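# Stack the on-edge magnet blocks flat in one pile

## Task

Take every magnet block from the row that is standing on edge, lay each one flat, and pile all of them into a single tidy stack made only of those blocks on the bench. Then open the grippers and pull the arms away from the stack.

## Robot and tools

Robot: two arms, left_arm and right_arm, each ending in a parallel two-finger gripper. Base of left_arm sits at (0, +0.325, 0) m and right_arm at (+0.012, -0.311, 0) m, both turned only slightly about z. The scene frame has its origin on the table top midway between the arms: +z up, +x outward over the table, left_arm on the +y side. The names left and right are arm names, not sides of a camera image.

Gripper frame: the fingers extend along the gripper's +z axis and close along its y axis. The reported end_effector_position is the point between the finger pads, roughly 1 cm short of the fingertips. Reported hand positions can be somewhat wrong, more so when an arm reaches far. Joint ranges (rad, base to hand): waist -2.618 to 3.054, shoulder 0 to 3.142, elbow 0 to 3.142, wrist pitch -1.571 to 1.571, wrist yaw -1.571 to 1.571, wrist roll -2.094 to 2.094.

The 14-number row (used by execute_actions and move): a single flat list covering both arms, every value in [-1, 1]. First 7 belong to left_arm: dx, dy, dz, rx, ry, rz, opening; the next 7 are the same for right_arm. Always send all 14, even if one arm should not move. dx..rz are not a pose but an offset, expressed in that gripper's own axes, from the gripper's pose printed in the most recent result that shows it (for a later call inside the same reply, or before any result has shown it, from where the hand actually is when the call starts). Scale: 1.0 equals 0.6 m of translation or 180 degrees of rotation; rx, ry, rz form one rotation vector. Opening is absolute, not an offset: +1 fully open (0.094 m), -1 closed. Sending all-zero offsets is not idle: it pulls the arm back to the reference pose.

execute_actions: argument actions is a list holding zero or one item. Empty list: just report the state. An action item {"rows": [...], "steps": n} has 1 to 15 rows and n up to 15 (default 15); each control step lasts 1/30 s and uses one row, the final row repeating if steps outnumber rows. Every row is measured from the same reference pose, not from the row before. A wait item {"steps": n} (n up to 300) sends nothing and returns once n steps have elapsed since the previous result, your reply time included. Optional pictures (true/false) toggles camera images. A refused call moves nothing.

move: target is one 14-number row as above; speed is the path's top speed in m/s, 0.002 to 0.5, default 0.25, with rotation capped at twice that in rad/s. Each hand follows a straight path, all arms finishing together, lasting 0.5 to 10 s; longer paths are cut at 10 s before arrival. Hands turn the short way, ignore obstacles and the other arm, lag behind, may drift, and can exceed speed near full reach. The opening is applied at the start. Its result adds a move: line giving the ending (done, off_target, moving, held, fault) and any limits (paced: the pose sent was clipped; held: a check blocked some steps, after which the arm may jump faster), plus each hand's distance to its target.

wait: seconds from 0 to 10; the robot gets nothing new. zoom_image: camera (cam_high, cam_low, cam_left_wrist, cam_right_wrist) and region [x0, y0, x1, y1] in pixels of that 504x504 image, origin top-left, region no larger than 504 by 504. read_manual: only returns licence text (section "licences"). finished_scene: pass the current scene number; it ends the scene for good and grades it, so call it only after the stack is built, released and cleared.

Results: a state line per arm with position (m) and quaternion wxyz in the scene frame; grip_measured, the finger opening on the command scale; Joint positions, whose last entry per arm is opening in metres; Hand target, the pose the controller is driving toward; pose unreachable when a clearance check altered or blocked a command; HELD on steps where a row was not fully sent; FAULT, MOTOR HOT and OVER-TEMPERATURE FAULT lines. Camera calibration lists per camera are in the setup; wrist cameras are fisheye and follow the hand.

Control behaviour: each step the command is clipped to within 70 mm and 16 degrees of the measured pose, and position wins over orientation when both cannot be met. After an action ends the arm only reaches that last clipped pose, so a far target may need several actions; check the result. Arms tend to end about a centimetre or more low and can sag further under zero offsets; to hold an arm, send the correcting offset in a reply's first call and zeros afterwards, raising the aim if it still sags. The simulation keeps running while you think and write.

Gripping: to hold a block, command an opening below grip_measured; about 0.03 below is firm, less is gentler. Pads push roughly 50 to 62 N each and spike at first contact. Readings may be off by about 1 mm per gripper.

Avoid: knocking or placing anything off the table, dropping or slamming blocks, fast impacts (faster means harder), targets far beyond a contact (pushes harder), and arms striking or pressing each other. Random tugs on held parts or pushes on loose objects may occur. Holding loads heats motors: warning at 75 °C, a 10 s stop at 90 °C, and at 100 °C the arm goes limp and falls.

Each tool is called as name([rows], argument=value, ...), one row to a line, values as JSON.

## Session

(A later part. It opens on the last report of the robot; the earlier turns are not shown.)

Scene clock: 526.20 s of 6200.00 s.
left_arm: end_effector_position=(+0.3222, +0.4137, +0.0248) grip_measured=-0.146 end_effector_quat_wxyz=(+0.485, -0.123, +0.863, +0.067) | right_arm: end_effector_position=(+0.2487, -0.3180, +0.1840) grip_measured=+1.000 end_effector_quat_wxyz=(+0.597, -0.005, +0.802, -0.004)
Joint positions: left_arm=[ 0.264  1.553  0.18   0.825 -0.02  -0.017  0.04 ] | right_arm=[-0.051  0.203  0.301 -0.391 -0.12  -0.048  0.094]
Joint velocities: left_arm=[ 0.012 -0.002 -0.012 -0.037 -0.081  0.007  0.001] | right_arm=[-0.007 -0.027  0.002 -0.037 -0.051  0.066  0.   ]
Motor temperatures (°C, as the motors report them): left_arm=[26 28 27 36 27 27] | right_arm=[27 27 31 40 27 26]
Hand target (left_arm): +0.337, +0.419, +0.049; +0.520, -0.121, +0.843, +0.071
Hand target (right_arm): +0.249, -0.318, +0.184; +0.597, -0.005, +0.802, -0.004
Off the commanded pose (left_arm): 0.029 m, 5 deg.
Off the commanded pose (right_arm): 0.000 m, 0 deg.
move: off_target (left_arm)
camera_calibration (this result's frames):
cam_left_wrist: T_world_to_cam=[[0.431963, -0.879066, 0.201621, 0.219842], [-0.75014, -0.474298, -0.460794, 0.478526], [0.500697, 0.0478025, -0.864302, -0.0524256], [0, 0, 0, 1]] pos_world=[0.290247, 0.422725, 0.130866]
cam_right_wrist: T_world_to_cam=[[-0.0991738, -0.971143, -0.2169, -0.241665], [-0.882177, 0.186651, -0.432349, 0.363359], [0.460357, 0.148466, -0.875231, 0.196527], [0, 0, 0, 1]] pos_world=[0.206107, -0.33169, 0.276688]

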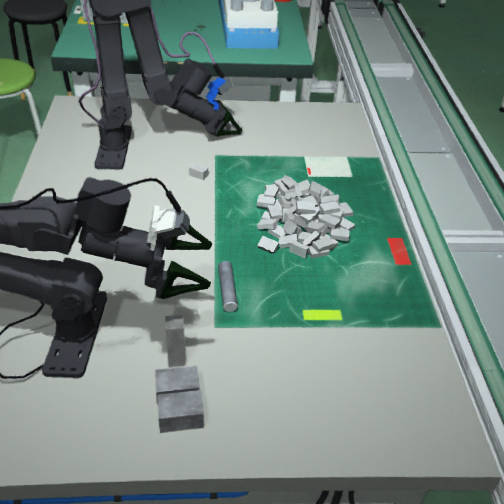

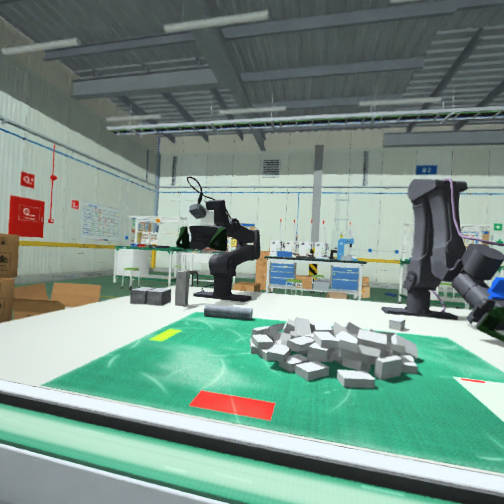

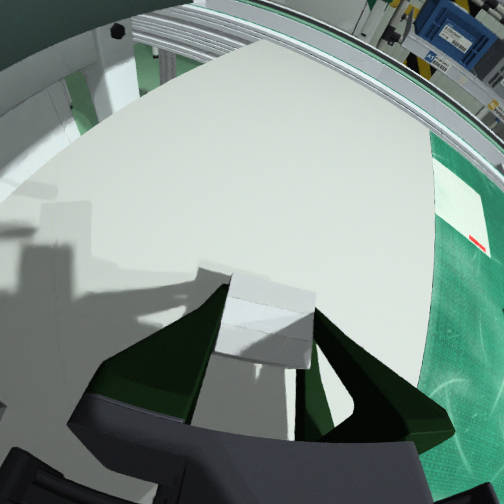

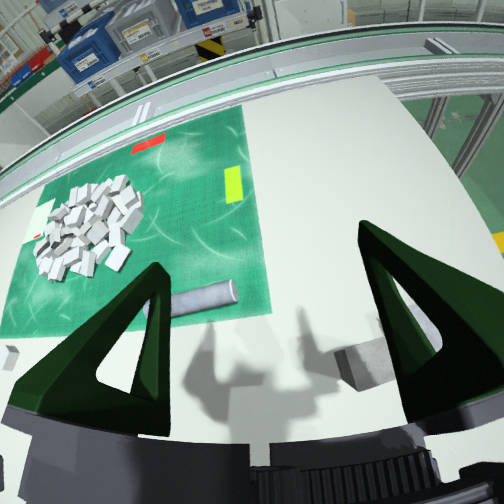

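move(target=[-0.085, 0, -0.03, 0, 0.05, 0, -0.19, 0, 0, 0, 0, 0, 0, 1], speed=0.05)

zoom_image(camera="cam_left_wrist", region=[160, 250, 360, 450])

Scene clock: 531.50 s of 6200.00 s.
left_arm: end_effector_position=(+0.3195, +0.4121, +0.0510) grip_measured=-0.146 end_effector_quat_wxyz=(+0.378, -0.128, +0.916, +0.052) | right_arm: end_effector_position=(+0.2487, -0.3180, +0.1840) grip_measured=+1.000 end_effector_quat_wxyz=(+0.597, -0.005, +0.802, -0.004)
Joint positions: left_arm=[ 0.264  1.305  0.447  0.07  -0.015 -0.017  0.04 ] | right_arm=[-0.051  0.203  0.301 -0.391 -0.12  -0.048  0.094]
Joint velocities: left_arm=[-0.002 -0.012 -0.002 -0.11   0.051  0.095 -0.   ] | right_arm=[-0.012  0.007 -0.007 -0.022 -0.066 -0.022  0.   ]
Motor temperatures (°C, as the motors report them): left_arm=[26 28 28 36 27 27] | right_arm=[27 27 31 40 27 26]
Hand target (left_arm): +0.333, +0.418, +0.077; +0.416, -0.126, +0.899, +0.057
Hand target (right_arm): +0.249, -0.318, +0.184; +0.597, -0.005, +0.802, -0.004
Off the commanded pose (left_arm): 0.030 m, 5 deg.
Off the commanded pose (right_arm): 0.000 m, 0 deg.
After step 90, 0.20 s passed at rest.
move: off_target (left_arm)
camera_calibration (this result's frames):
cam_left_wrist: T_world_to_cam=[[0.469561, -0.869656, 0.152352, 0.200881], [-0.834517, -0.49351, -0.245007, 0.5116], [0.288259, -0.0120941, -0.957476, 0.0689646], [0, 0, 0, 1]] pos_world=[0.312733, 0.428011, 0.160773]
cam_right_wrist: T_world_to_cam=[[-0.0991738, -0.971143, -0.2169, -0.241665], [-0.882177, 0.186651, -0.432349, 0.363359], [0.460357, 0.148466, -0.875231, 0.196527], [0, 0, 0, 1]] pos_world=[0.206107, -0.33169, 0.276688]

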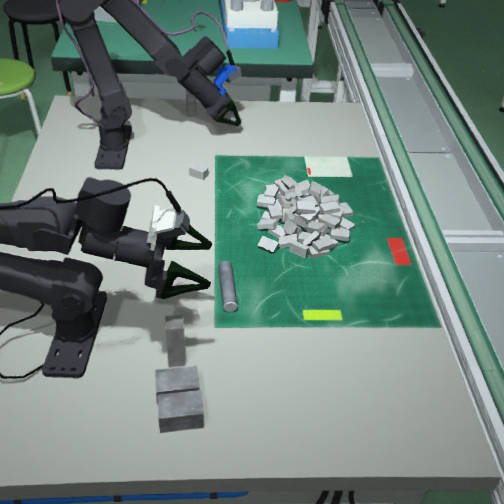

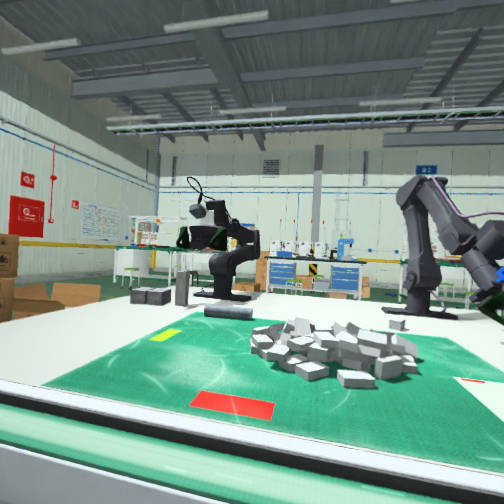

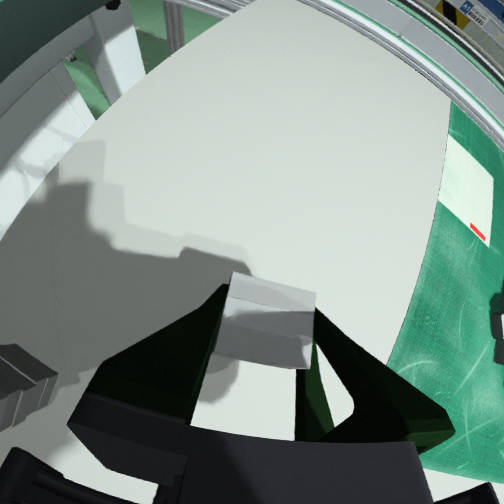

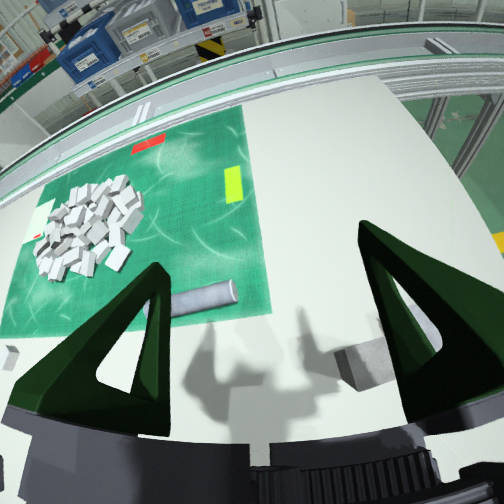

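Region (160, 250, 360, 450) of cam_left_wrist's 504x504 image, scaled by 2.520, with more detail than that image has.

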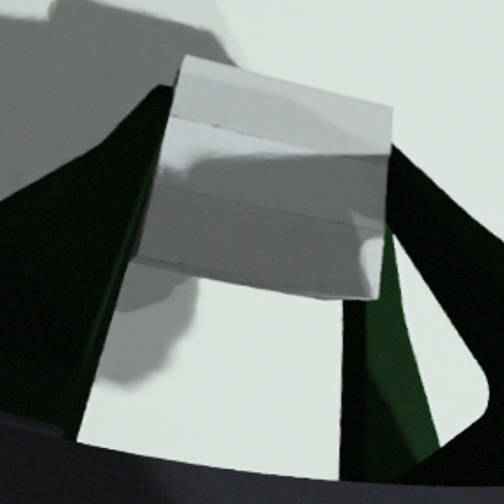

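execute_actions(actions=[])

Scene clock: 547.13 s of 6200.00 s.
left_arm: end_effector_position=(+0.3193, +0.4120, +0.0508) grip_measured=-0.146 end_effector_quat_wxyz=(+0.377, -0.128, +0.916, +0.052) | right_arm: end_effector_position=(+0.2487, -0.3180, +0.1840) grip_measured=+1.000 end_effector_quat_wxyz=(+0.597, -0.005, +0.802, -0.004)
Joint positions: left_arm=[ 0.264  1.305  0.447  0.069 -0.015 -0.017  0.04 ] | right_arm=[-0.051  0.203  0.301 -0.391 -0.12  -0.048  0.094]
Joint velocities: left_arm=[-0.012 -0.002  0.007  0.037 -0.095 -0.007 -0.   ] | right_arm=[ 0.002  0.007  0.002 -0.022 -0.022 -0.007  0.   ]
Motor temperatures (°C, as the motors report them): left_arm=[26 29 29 37 27 27] | right_arm=[27 27 31 40 27 26]
Hand target (left_arm): +0.333, +0.418, +0.077; +0.416, -0.126, +0.899, +0.057
Hand target (right_arm): +0.249, -0.318, +0.184; +0.597, -0.005, +0.802, -0.004
Off the commanded pose (left_arm): 0.031 m, 5 deg.
Off the commanded pose (right_arm): 0.000 m, 0 deg.
Steps of this call (steps 1 to 90: nothing new was sent; then 12.63 s passed at rest). Readings (end_effector_position):
1: left_arm (+0.3194, +0.4120, +0.0509) | right_arm (+0.2487, -0.3180, +0.1840)
2: left_arm (+0.3193, +0.4120, +0.0509) | right_arm (+0.2487, -0.3180, +0.1840)
4: left_arm (+0.3193, +0.4120, +0.0509) | right_arm (+0.2487, -0.3180, +0.1840)
8: left_arm (+0.3193, +0.4120, +0.0508) | right_arm (+0.2487, -0.3180, +0.1840)
90: the state above
camera_calibration (this result's frames):
cam_left_wrist: T_world_to_cam=[[0.46973, -0.869612, 0.152081, 0.200901], [-0.834788, -0.493581, -0.243941, 0.511424], [0.287198, -0.0123692, -0.957791, 0.0692965], [0, 0, 0, 1]] pos_world=[0.312659, 0.427992, 0.160575]
cam_right_wrist: T_world_to_cam=[[-0.0991738, -0.971143, -0.2169, -0.241665], [-0.882177, 0.186651, -0.432349, 0.363359], [0.460357, 0.148466, -0.875231, 0.196527], [0, 0, 0, 1]] pos_world=[0.206107, -0.33169, 0.276688]

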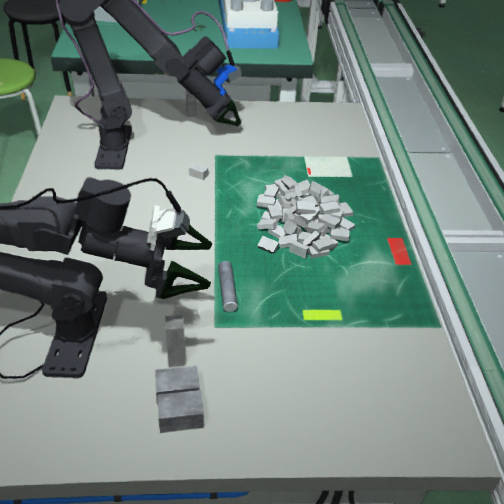

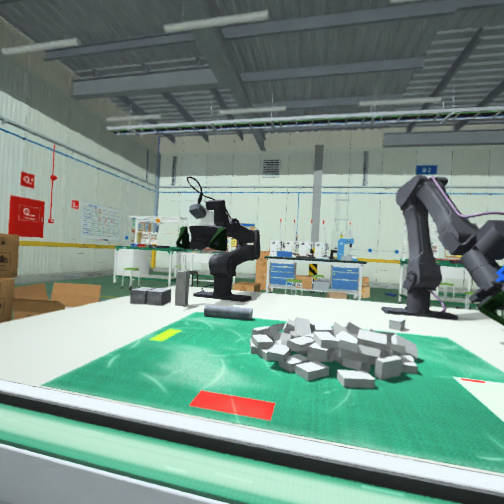

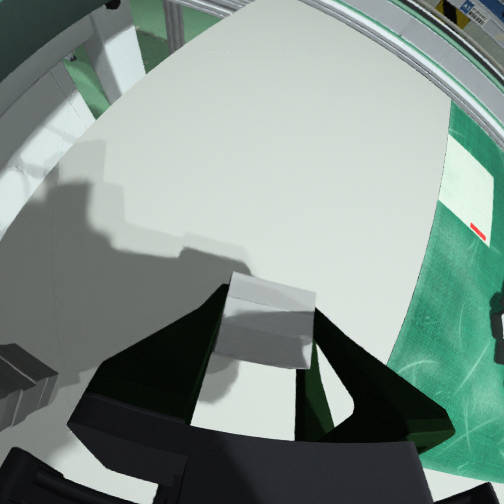

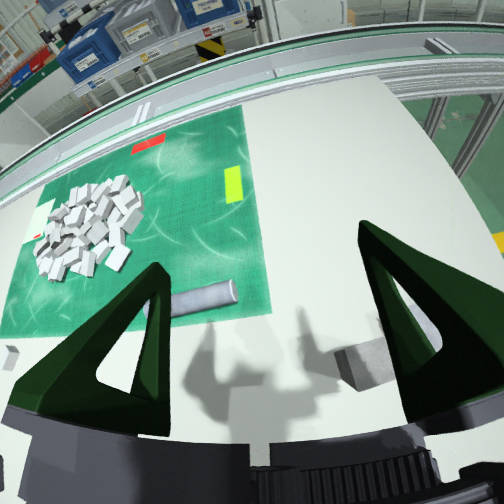

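move(target=[0.1267,-0.2891,-0.2287,-0.0354,0.39,-0.2599,-0.19,0,0,0,0,0,0,1], speed=0.2)

Scene clock: 563.73 s of 6200.00 s.
left_arm: end_effector_position=(+0.2237, +0.2122, +0.0891) grip_measured=-0.145 end_effector_quat_wxyz=(-0.207, -0.473, +0.847, -0.127) | right_arm: end_effector_position=(+0.2487, -0.3180, +0.1840) grip_measured=+1.000 end_effector_quat_wxyz=(+0.597, -0.005, +0.802, -0.004)
Joint positions: left_arm=[-0.142  1.639  1.131 -1.248  0.458 -1.129  0.04 ] | right_arm=[-0.051  0.203  0.301 -0.391 -0.12  -0.048  0.094]
Joint velocities: left_arm=[ 0.002  0.002 -0.007 -0.022  0.11  -0.022  0.001] | right_arm=[ 0.007 -0.012 -0.002 -0.066  0.051  0.022  0.   ]
Motor temperatures (°C, as the motors report them): left_arm=[26 29 30 36 27 27] | right_arm=[27 27 31 40 27 26]
Hand target (left_arm): +0.224, +0.205, +0.097; -0.219, -0.474, +0.842, -0.137
Hand target (right_arm): +0.249, -0.318, +0.184; +0.597, -0.005, +0.802, -0.004
Off the commanded pose (left_arm): 0.010 m, 2 deg.
Off the commanded pose (right_arm): 0.000 m, 0 deg.
After step 90, 9.40 s passed at rest.
move: done
camera_calibration (this result's frames):
cam_left_wrist: T_world_to_cam=[[0.934665, -0.326053, -0.141743, -0.126952], [-0.0676504, -0.554499, 0.82943, 0.0880542], [-0.349035, -0.76565, -0.540328, 0.395953], [0, 0, 0, 1]] pos_world=[0.262816, 0.310594, 0.122915]
cam_right_wrist: T_world_to_cam=[[-0.0991738, -0.971143, -0.2169, -0.241665], [-0.882177, 0.186651, -0.432349, 0.363359], [0.460357, 0.148466, -0.875231, 0.196527], [0, 0, 0, 1]] pos_world=[0.206107, -0.33169, 0.276688]

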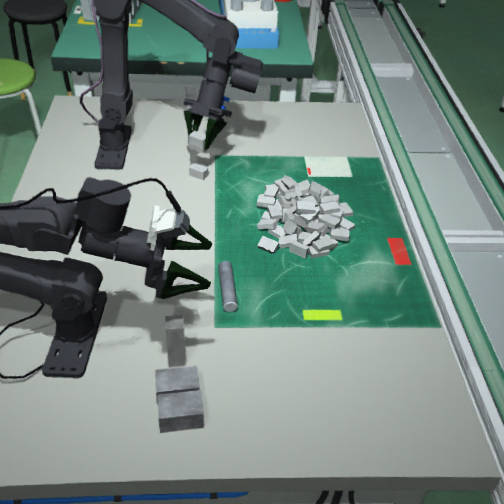

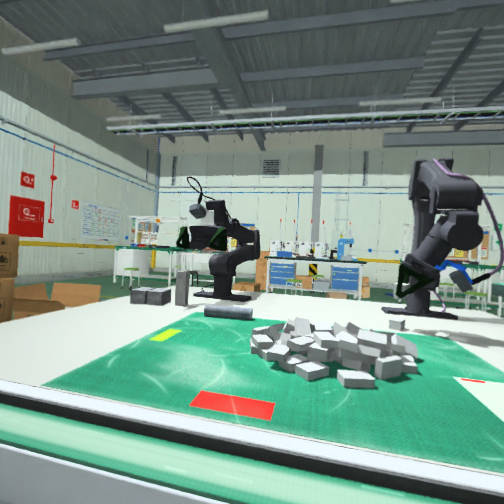

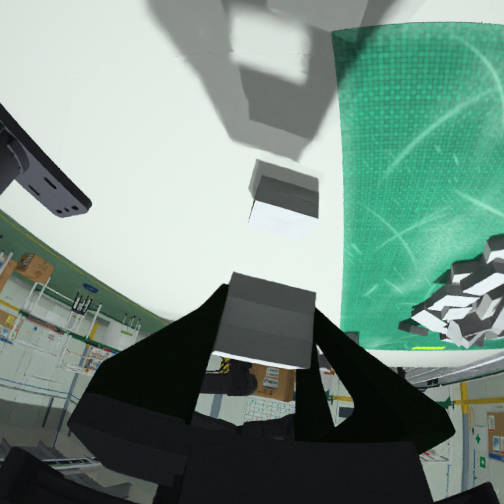

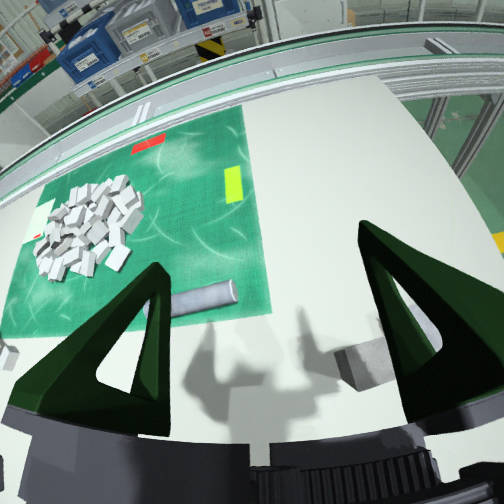

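move(target=[-0.0142,-0.0032,0.0624,-0.007,0.012,-0.004,-0.19,0,0,0,0,0,0,1], speed=0.08)

Scene clock: 579.97 s of 6200.00 s.
left_arm: end_effector_position=(+0.2241, +0.2084, +0.0505) grip_measured=-0.145 end_effector_quat_wxyz=(-0.216, -0.473, +0.846, -0.120) | right_arm: end_effector_position=(+0.2487, -0.3180, +0.1840) grip_measured=+1.000 end_effector_quat_wxyz=(+0.597, -0.005, +0.802, -0.004)
Joint positions: left_arm=[-0.157  1.714  1.048 -1.108  0.458 -1.139  0.04 ] | right_arm=[-0.051  0.203  0.301 -0.391 -0.12  -0.048  0.094]
Joint velocities: left_arm=[ 0.007 -0.007  0.002 -0.051  0.007 -0.007 -0.001] | right_arm=[-0.002  0.012  0.002 -0.022  0.051  0.081  0.   ]
Motor temperatures (°C, as the motors report them): left_arm=[26 29 30 34 27 27] | right_arm=[27 27 31 40 27 26]
Hand target (left_arm): +0.220, +0.202, +0.052; -0.229, -0.474, +0.841, -0.126
Hand target (right_arm): +0.249, -0.318, +0.184; +0.597, -0.005, +0.802, -0.004
Off the commanded pose (left_arm): 0.007 m, 2 deg.
Off the commanded pose (right_arm): 0.000 m, 0 deg.
After step 90, 12.27 s passed at rest.
move: done
camera_calibration (this result's frames):
cam_left_wrist: T_world_to_cam=[[0.929358, -0.331009, -0.163485, -0.130709], [-0.0531566, -0.558195, 0.828005, 0.115572], [-0.365333, -0.760823, -0.536358, 0.37474], [0, 0, 0, 1]] pos_world=[0.264524, 0.306357, 0.0839319]
cam_right_wrist: T_world_to_cam=[[-0.0991738, -0.971143, -0.2169, -0.241665], [-0.882177, 0.186651, -0.432349, 0.363359], [0.460357, 0.148466, -0.875231, 0.196527], [0, 0, 0, 1]] pos_world=[0.206107, -0.33169, 0.276688]

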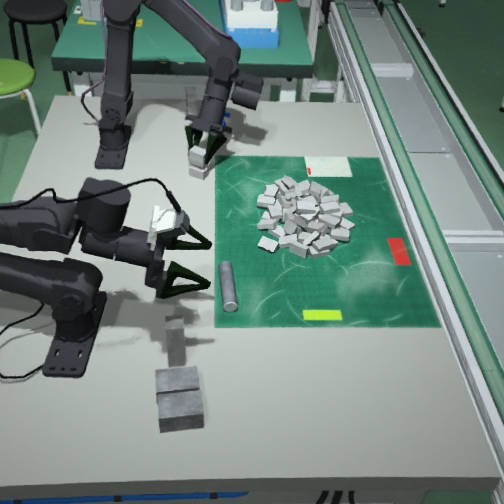

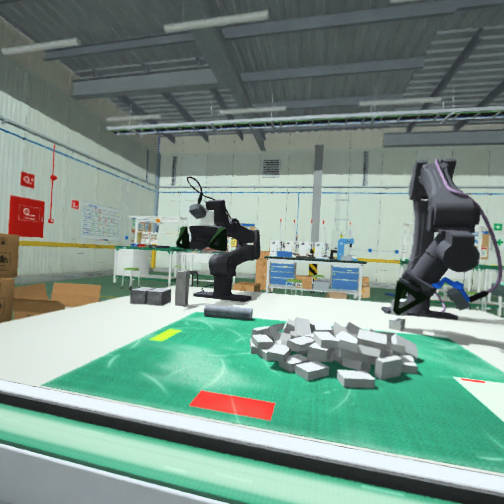

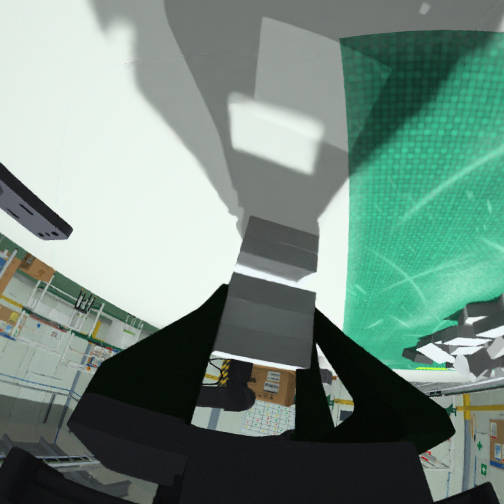

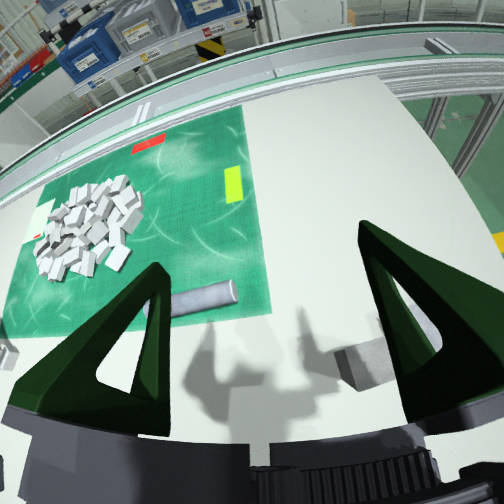

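zoom_image(camera="cam_left_wrist", region=[190, 190, 350, 380])

zoom_image(camera="cam_high", region=[160, 110, 240, 190])

zoom_image(camera="cam_low", region=[360, 270, 440, 340])

Region (190, 190, 350, 380) of cam_left_wrist's 504x504 image, scaled by 2.653, with more detail than that image has; it fills the left 424 columns of this view, and the rest is white.

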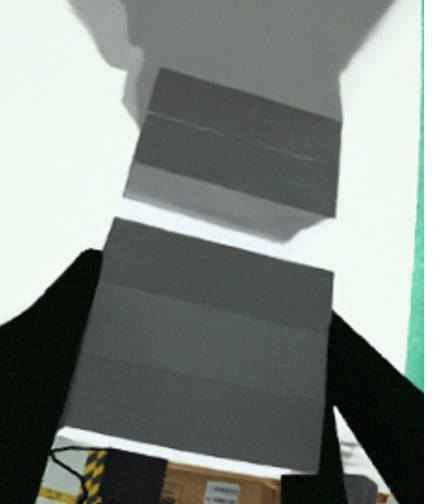

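Region (160, 110, 240, 190) of cam_high's 504x504 image, scaled by 6.300, with more detail than that image has.

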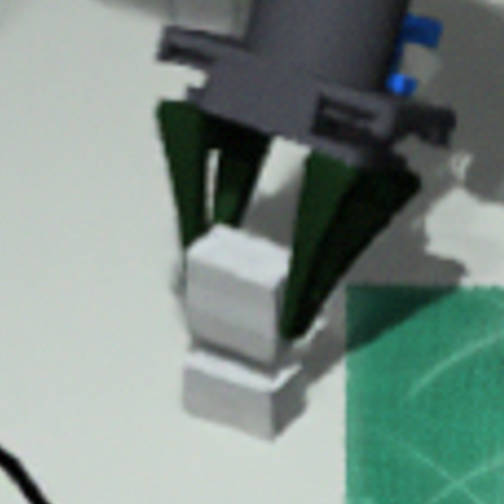

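Region (360, 270, 440, 340) of cam_low's 504x504 image, scaled by 6.300, with more detail than that image has; it fills the top 441 rows of this view, and the rest is white.

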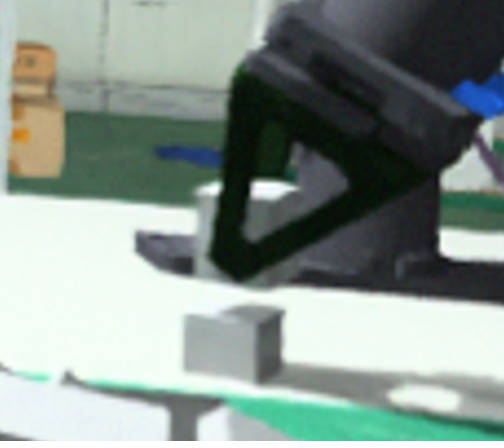

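move(target=[0.0131,-0.0011,0.0195,0,0.010,0,-0.19,0,0,0,0,0,0,1], speed=0.03)

Scene clock: 595.07 s of 6200.00 s.
left_arm: end_effector_position=(+0.2234, +0.2036, +0.0445) grip_measured=-0.145 end_effector_quat_wxyz=(-0.212, -0.469, +0.849, -0.123) | right_arm: end_effector_position=(+0.2487, -0.3180, +0.1840) grip_measured=+1.000 end_effector_quat_wxyz=(+0.597, -0.005, +0.802, -0.004)
Joint positions: left_arm=[-0.175  1.714  1.024 -1.066  0.461 -1.151  0.04 ] | right_arm=[-0.051  0.203  0.301 -0.391 -0.12  -0.048  0.094]
Joint velocities: left_arm=[ 0.002  0.002 -0.012 -0.007 -0.007 -0.007  0.   ] | right_arm=[ 0.002 -0.012 -0.007  0.022 -0.051 -0.007  0.   ]
Motor temperatures (°C, as the motors report them): left_arm=[26 29 29 33 27 27] | right_arm=[27 27 31 40 27 26]
Hand target (left_arm): +0.218, +0.197, +0.044; -0.229, -0.471, +0.843, -0.127
Hand target (right_arm): +0.249, -0.318, +0.184; +0.597, -0.005, +0.802, -0.004
Off the commanded pose (left_arm): 0.008 m, 2 deg.
Off the commanded pose (right_arm): 0.000 m, 0 deg.
After step 90, 11.30 s passed at rest.
move: done
camera_calibration (this result's frames):
cam_left_wrist: T_world_to_cam=[[0.929062, -0.337631, -0.151157, -0.131766], [-0.0669107, -0.555254, 0.828985, 0.12024], [-0.363822, -0.760065, -0.538457, 0.367261], [0, 0, 0, 1]] pos_world=[0.264081, 0.301418, 0.0781596]
cam_right_wrist: T_world_to_cam=[[-0.0991738, -0.971143, -0.2169, -0.241665], [-0.882177, 0.186651, -0.432349, 0.363359], [0.460357, 0.148466, -0.875231, 0.196527], [0, 0, 0, 1]] pos_world=[0.206107, -0.33169, 0.276688]

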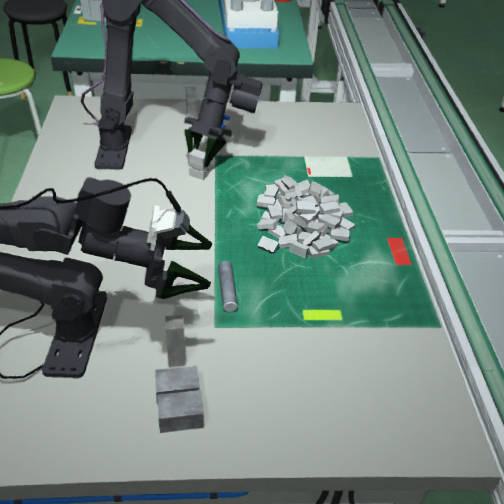

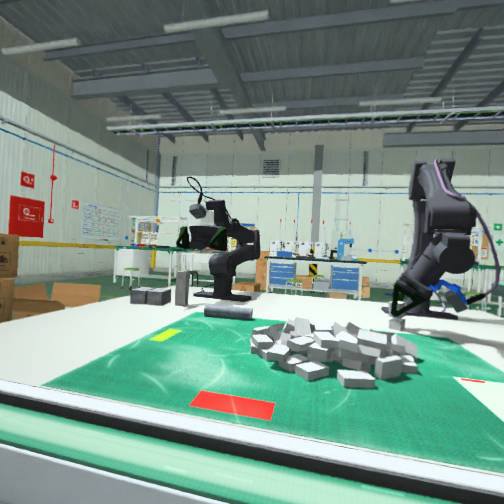

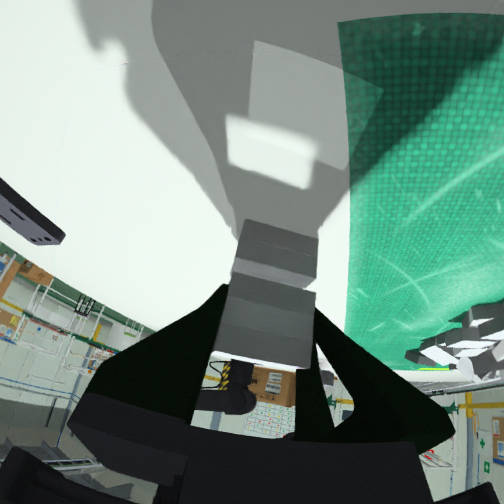

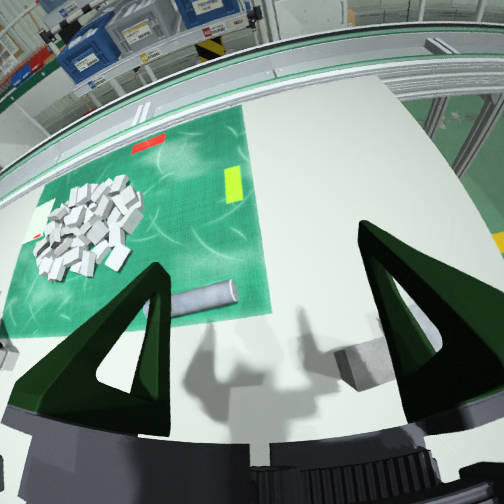

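zoom_image(camera="cam_left_wrist", region=[190, 190, 350, 380])

zoom_image(camera="cam_high", region=[170, 130, 230, 190])

zoom_image(camera="cam_low", region=[370, 280, 430, 340])

Region (190, 190, 350, 380) of cam_left_wrist's 504x504 image, scaled by 2.653, with more detail than that image has; it fills the left 424 columns of this view, and the rest is white.

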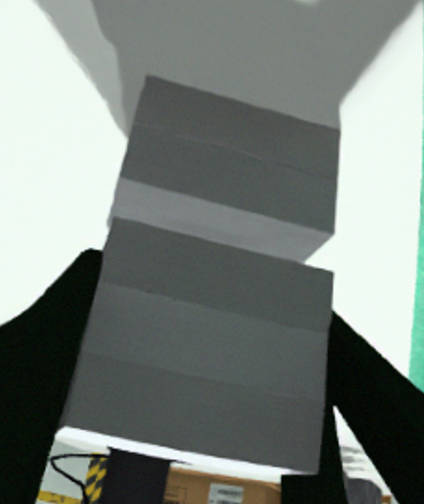

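Region (170, 130, 230, 190) of cam_high's 504x504 image, scaled by 8.400, with more detail than that image has.

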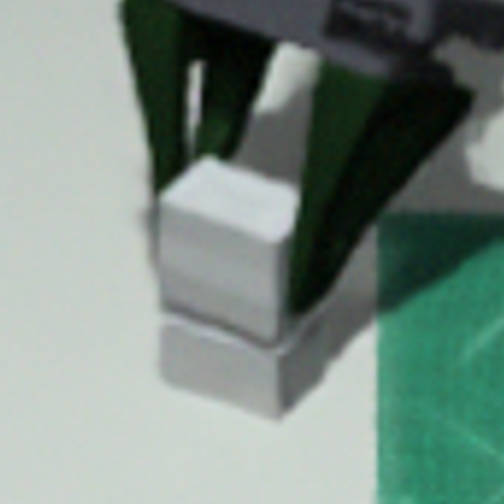

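Region (370, 280, 430, 340) of cam_low's 504x504 image, scaled by 8.400, with more detail than that image has.

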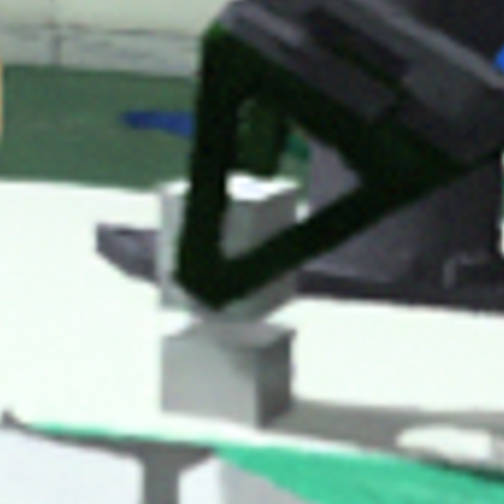

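move(target=[0.0049,0.0020,0.0206,-0.002,0.011,-0.0037,-0.19,0,0,0,0,0,0,1], speed=0.01)

Scene clock: 621.33 s of 6200.00 s.
left_arm: end_effector_position=(+0.2252, +0.2022, +0.0382) grip_measured=-0.145 end_effector_quat_wxyz=(-0.210, -0.469, +0.848, -0.129) | right_arm: end_effector_position=(+0.2487, -0.3180, +0.1840) grip_measured=+1.000 end_effector_quat_wxyz=(+0.597, -0.005, +0.802, -0.004)
Joint positions: left_arm=[-0.175  1.724  1.008 -1.029  0.468 -1.154  0.04 ] | right_arm=[-0.051  0.203  0.301 -0.391 -0.12  -0.048  0.094]
Joint velocities: left_arm=[ 0.002  0.007 -0.007 -0.022 -0.022  0.037 -0.   ] | right_arm=[-0.012  0.017 -0.007 -0.007  0.095  0.007  0.   ]
Motor temperatures (°C, as the motors report them): left_arm=[26 29 28 32 27 27] | right_arm=[27 27 31 40 27 26]
Hand target (left_arm): +0.218, +0.197, +0.035; -0.228, -0.471, +0.843, -0.127
Hand target (right_arm): +0.249, -0.318, +0.184; +0.597, -0.005, +0.802, -0.004
Off the commanded pose (left_arm): 0.009 m, 2 deg.
Off the commanded pose (right_arm): 0.000 m, 0 deg.
After step 90, 21.17 s passed at rest.
move: done
camera_calibration (this result's frames):
cam_left_wrist: T_world_to_cam=[[0.931403, -0.33546, -0.141261, -0.136198], [-0.0714012, -0.548938, 0.832808, 0.124366], [-0.356918, -0.765594, -0.535234, 0.362856], [0, 0, 0, 1]] pos_world=[0.265245, 0.30038, 0.0714008]
cam_right_wrist: T_world_to_cam=[[-0.0991738, -0.971143, -0.2169, -0.241665], [-0.882177, 0.186651, -0.432349, 0.363359], [0.460357, 0.148466, -0.875231, 0.196527], [0, 0, 0, 1]] pos_world=[0.206107, -0.33169, 0.276688]

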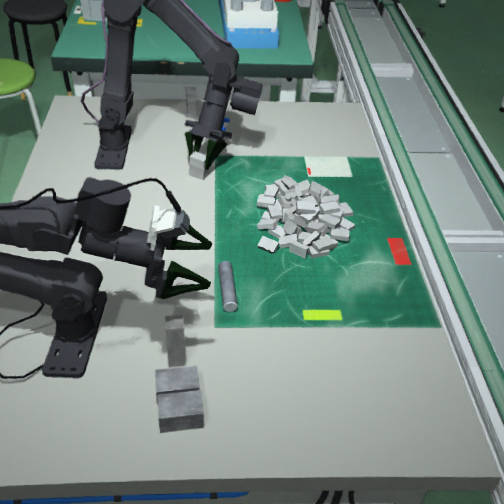

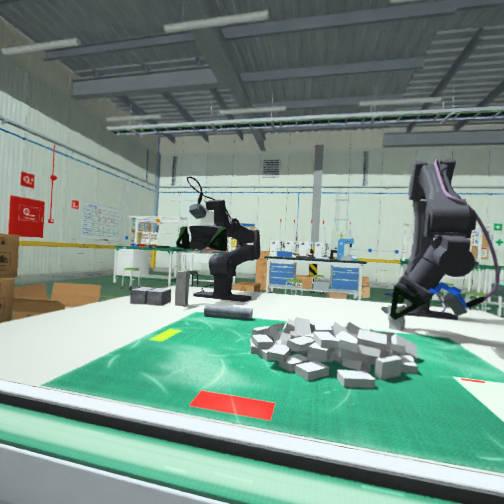

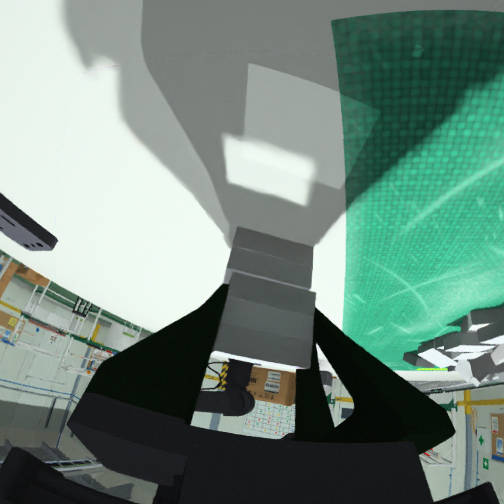

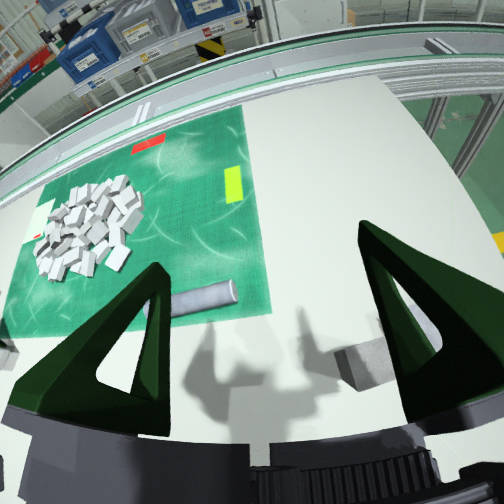

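zoom_image(camera="cam_left_wrist", region=[190, 190, 350, 380])

zoom_image(camera="cam_low", region=[370, 280, 430, 340])

Region (190, 190, 350, 380) of cam_left_wrist's 504x504 image, scaled by 2.653, with more detail than that image has; it fills the left 424 columns of this view, and the rest is white.

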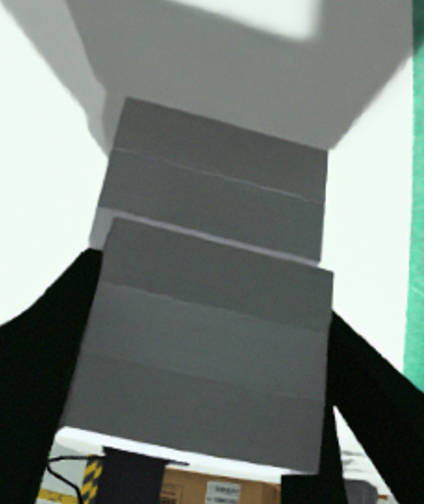

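Region (370, 280, 430, 340) of cam_low's 504x504 image, scaled by 8.400, with more detail than that image has.

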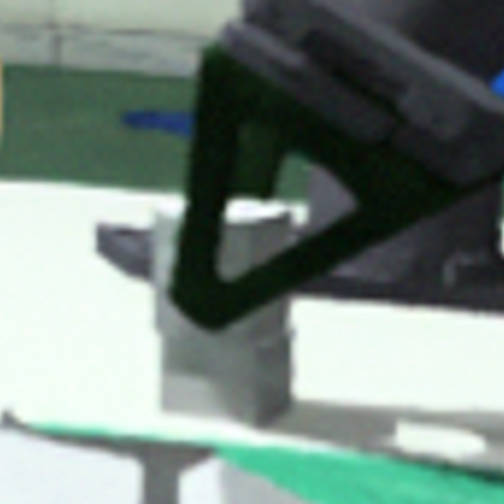

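move(target=[0.0096,0.0106,0.0074,-0.0058,0.0096,-0.0043,-0.19,0,0,0,0,0,0,1], speed=0.01)

zoom_image(camera="cam_left_wrist", region=[190, 190, 350, 380])

Scene clock: 640.80 s of 6200.00 s.
left_arm: end_effector_position=(+0.2251, +0.2021, +0.0382) grip_measured=-0.145 end_effector_quat_wxyz=(-0.210, -0.469, +0.848, -0.129) | right_arm: end_effector_position=(+0.2487, -0.3180, +0.1840) grip_measured=+1.000 end_effector_quat_wxyz=(+0.597, -0.005, +0.802, -0.004)
Joint positions: left_arm=[-0.175  1.724  1.007 -1.029  0.469 -1.154  0.04 ] | right_arm=[-0.051  0.203  0.301 -0.391 -0.12  -0.048  0.094]
Joint velocities: left_arm=[ 0.002  0.012  0.002  0.007 -0.081  0.051  0.   ] | right_arm=[-0.012 -0.017 -0.002 -0.007 -0.022  0.081  0.   ]
Motor temperatures (°C, as the motors report them): left_arm=[26 29 28 31 27 27] | right_arm=[27 27 31 41 27 26]
Hand target (left_arm): +0.216, +0.199, +0.037; -0.228, -0.471, +0.843, -0.127
Hand target (right_arm): +0.249, -0.318, +0.184; +0.597, -0.005, +0.802, -0.004
Off the commanded pose (left_arm): 0.010 m, 2 deg.
Off the commanded pose (right_arm): 0.000 m, 0 deg.
After step 90, 14.37 s passed at rest.
move: done
camera_calibration (this result's frames):
cam_left_wrist: T_world_to_cam=[[0.931362, -0.335441, -0.141575, -0.136074], [-0.0709949, -0.548693, 0.833004, 0.124221], [-0.357105, -0.765777, -0.534847, 0.362823], [0, 0, 0, 1]] pos_world=[0.265119, 0.300356, 0.0713136]
cam_right_wrist: T_world_to_cam=[[-0.0991738, -0.971143, -0.2169, -0.241665], [-0.882177, 0.186651, -0.432349, 0.363359], [0.460357, 0.148466, -0.875231, 0.196527], [0, 0, 0, 1]] pos_world=[0.206107, -0.33169, 0.276688]

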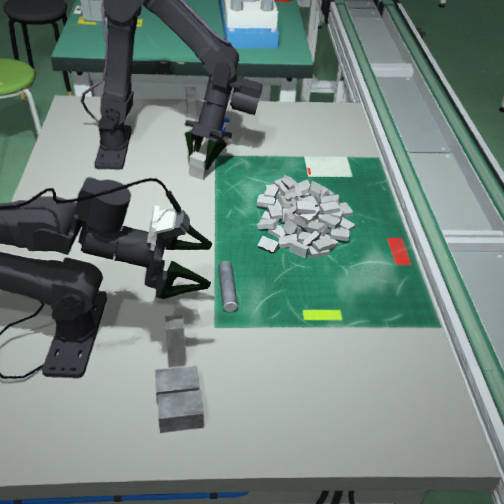

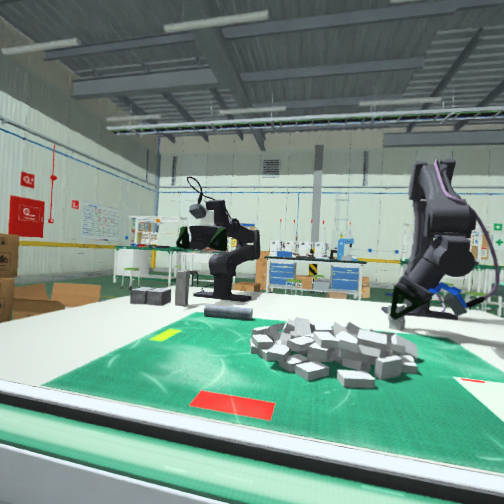

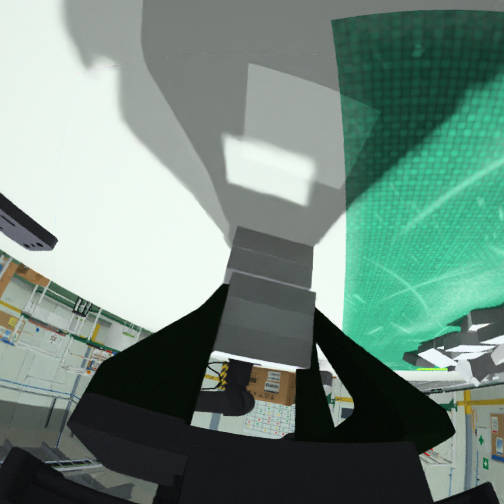

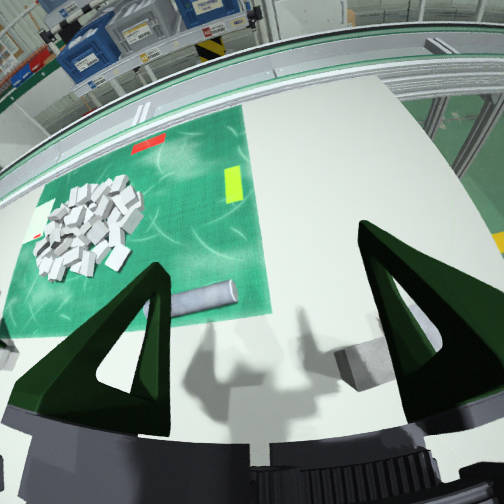

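Region (190, 190, 350, 380) of cam_left_wrist's 504x504 image, scaled by 2.653, with more detail than that image has; it fills the left 424 columns of this view, and the rest is white.

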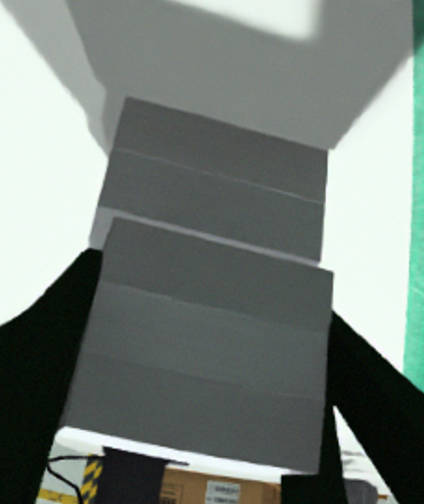

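move(target=[0.0089,0.018,0.0097,-0.0058,0.0096,-0.0043,-0.19,0,0,0,0,0,0,1], speed=0.01)

zoom_image(camera="cam_left_wrist", region=[190, 190, 350, 380])

Scene clock: 649.20 s of 6200.00 s.
left_arm: end_effector_position=(+0.2228, +0.2004, +0.0375) grip_measured=-0.145 end_effector_quat_wxyz=(-0.215, -0.469, +0.846, -0.133) | right_arm: end_effector_position=(+0.2487, -0.3180, +0.1840) grip_measured=+1.000 end_effector_quat_wxyz=(+0.597, -0.005, +0.802, -0.004)
Joint positions: left_arm=[-0.175  1.722  0.997 -1.023  0.482 -1.154  0.04 ] | right_arm=[-0.051  0.203  0.301 -0.391 -0.12  -0.048  0.094]
Joint velocities: left_arm=[ 0.027 -0.002  0.007  0.007 -0.022 -0.007  0.   ] | right_arm=[-0.012 -0.017  0.007  0.051 -0.037 -0.051  0.   ]
Motor temperatures (°C, as the motors report them): left_arm=[26 29 28 31 27 27] | right_arm=[27 27 31 41 27 26]
Hand target (left_arm): +0.212, +0.201, +0.035; -0.228, -0.471, +0.843, -0.127
Hand target (right_arm): +0.249, -0.318, +0.184; +0.597, -0.005, +0.802, -0.004
Off the commanded pose (left_arm): 0.011 m, 2 deg.
Off the commanded pose (right_arm): 0.000 m, 0 deg.
After step 90, 3.30 s passed at rest.
move: off_target (left_arm)
camera_calibration (this result's frames):
cam_left_wrist: T_world_to_cam=[[0.931484, -0.335034, -0.141737, -0.134809], [-0.0658152, -0.538398, 0.840117, 0.120227], [-0.357779, -0.773227, -0.523559, 0.361538], [0, 0, 0, 1]] pos_world=[0.262836, 0.299115, 0.0691741]
cam_right_wrist: T_world_to_cam=[[-0.0991738, -0.971143, -0.2169, -0.241665], [-0.882177, 0.186651, -0.432349, 0.363359], [0.460357, 0.148466, -0.875231, 0.196527], [0, 0, 0, 1]] pos_world=[0.206107, -0.33169, 0.276688]

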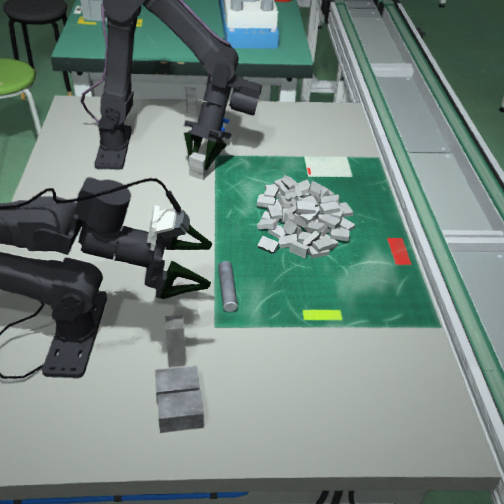

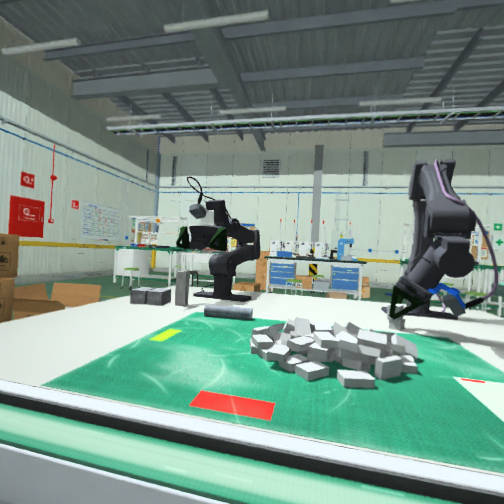

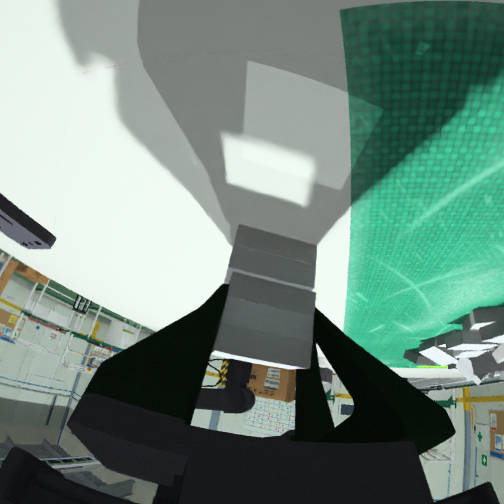

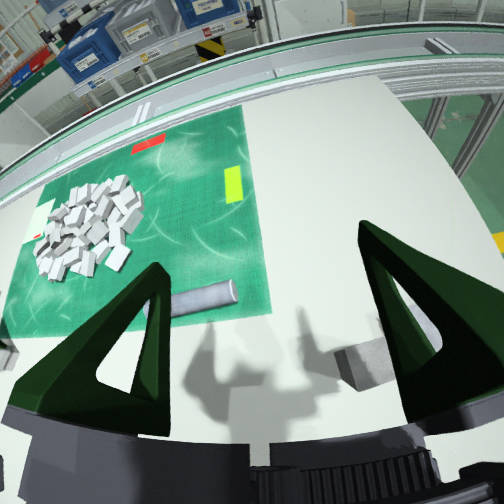

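Region (190, 190, 350, 380) of cam_left_wrist's 504x504 image, scaled by 2.653, with more detail than that image has; it fills the left 424 columns of this view, and the rest is white.

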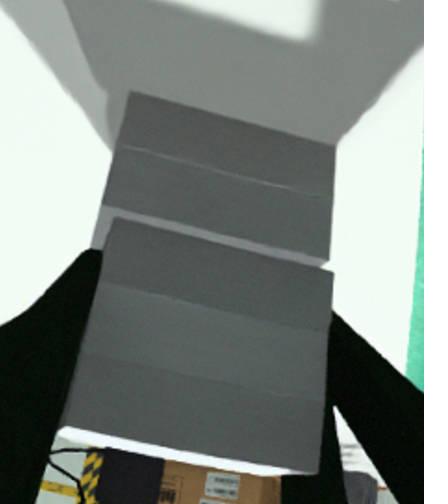

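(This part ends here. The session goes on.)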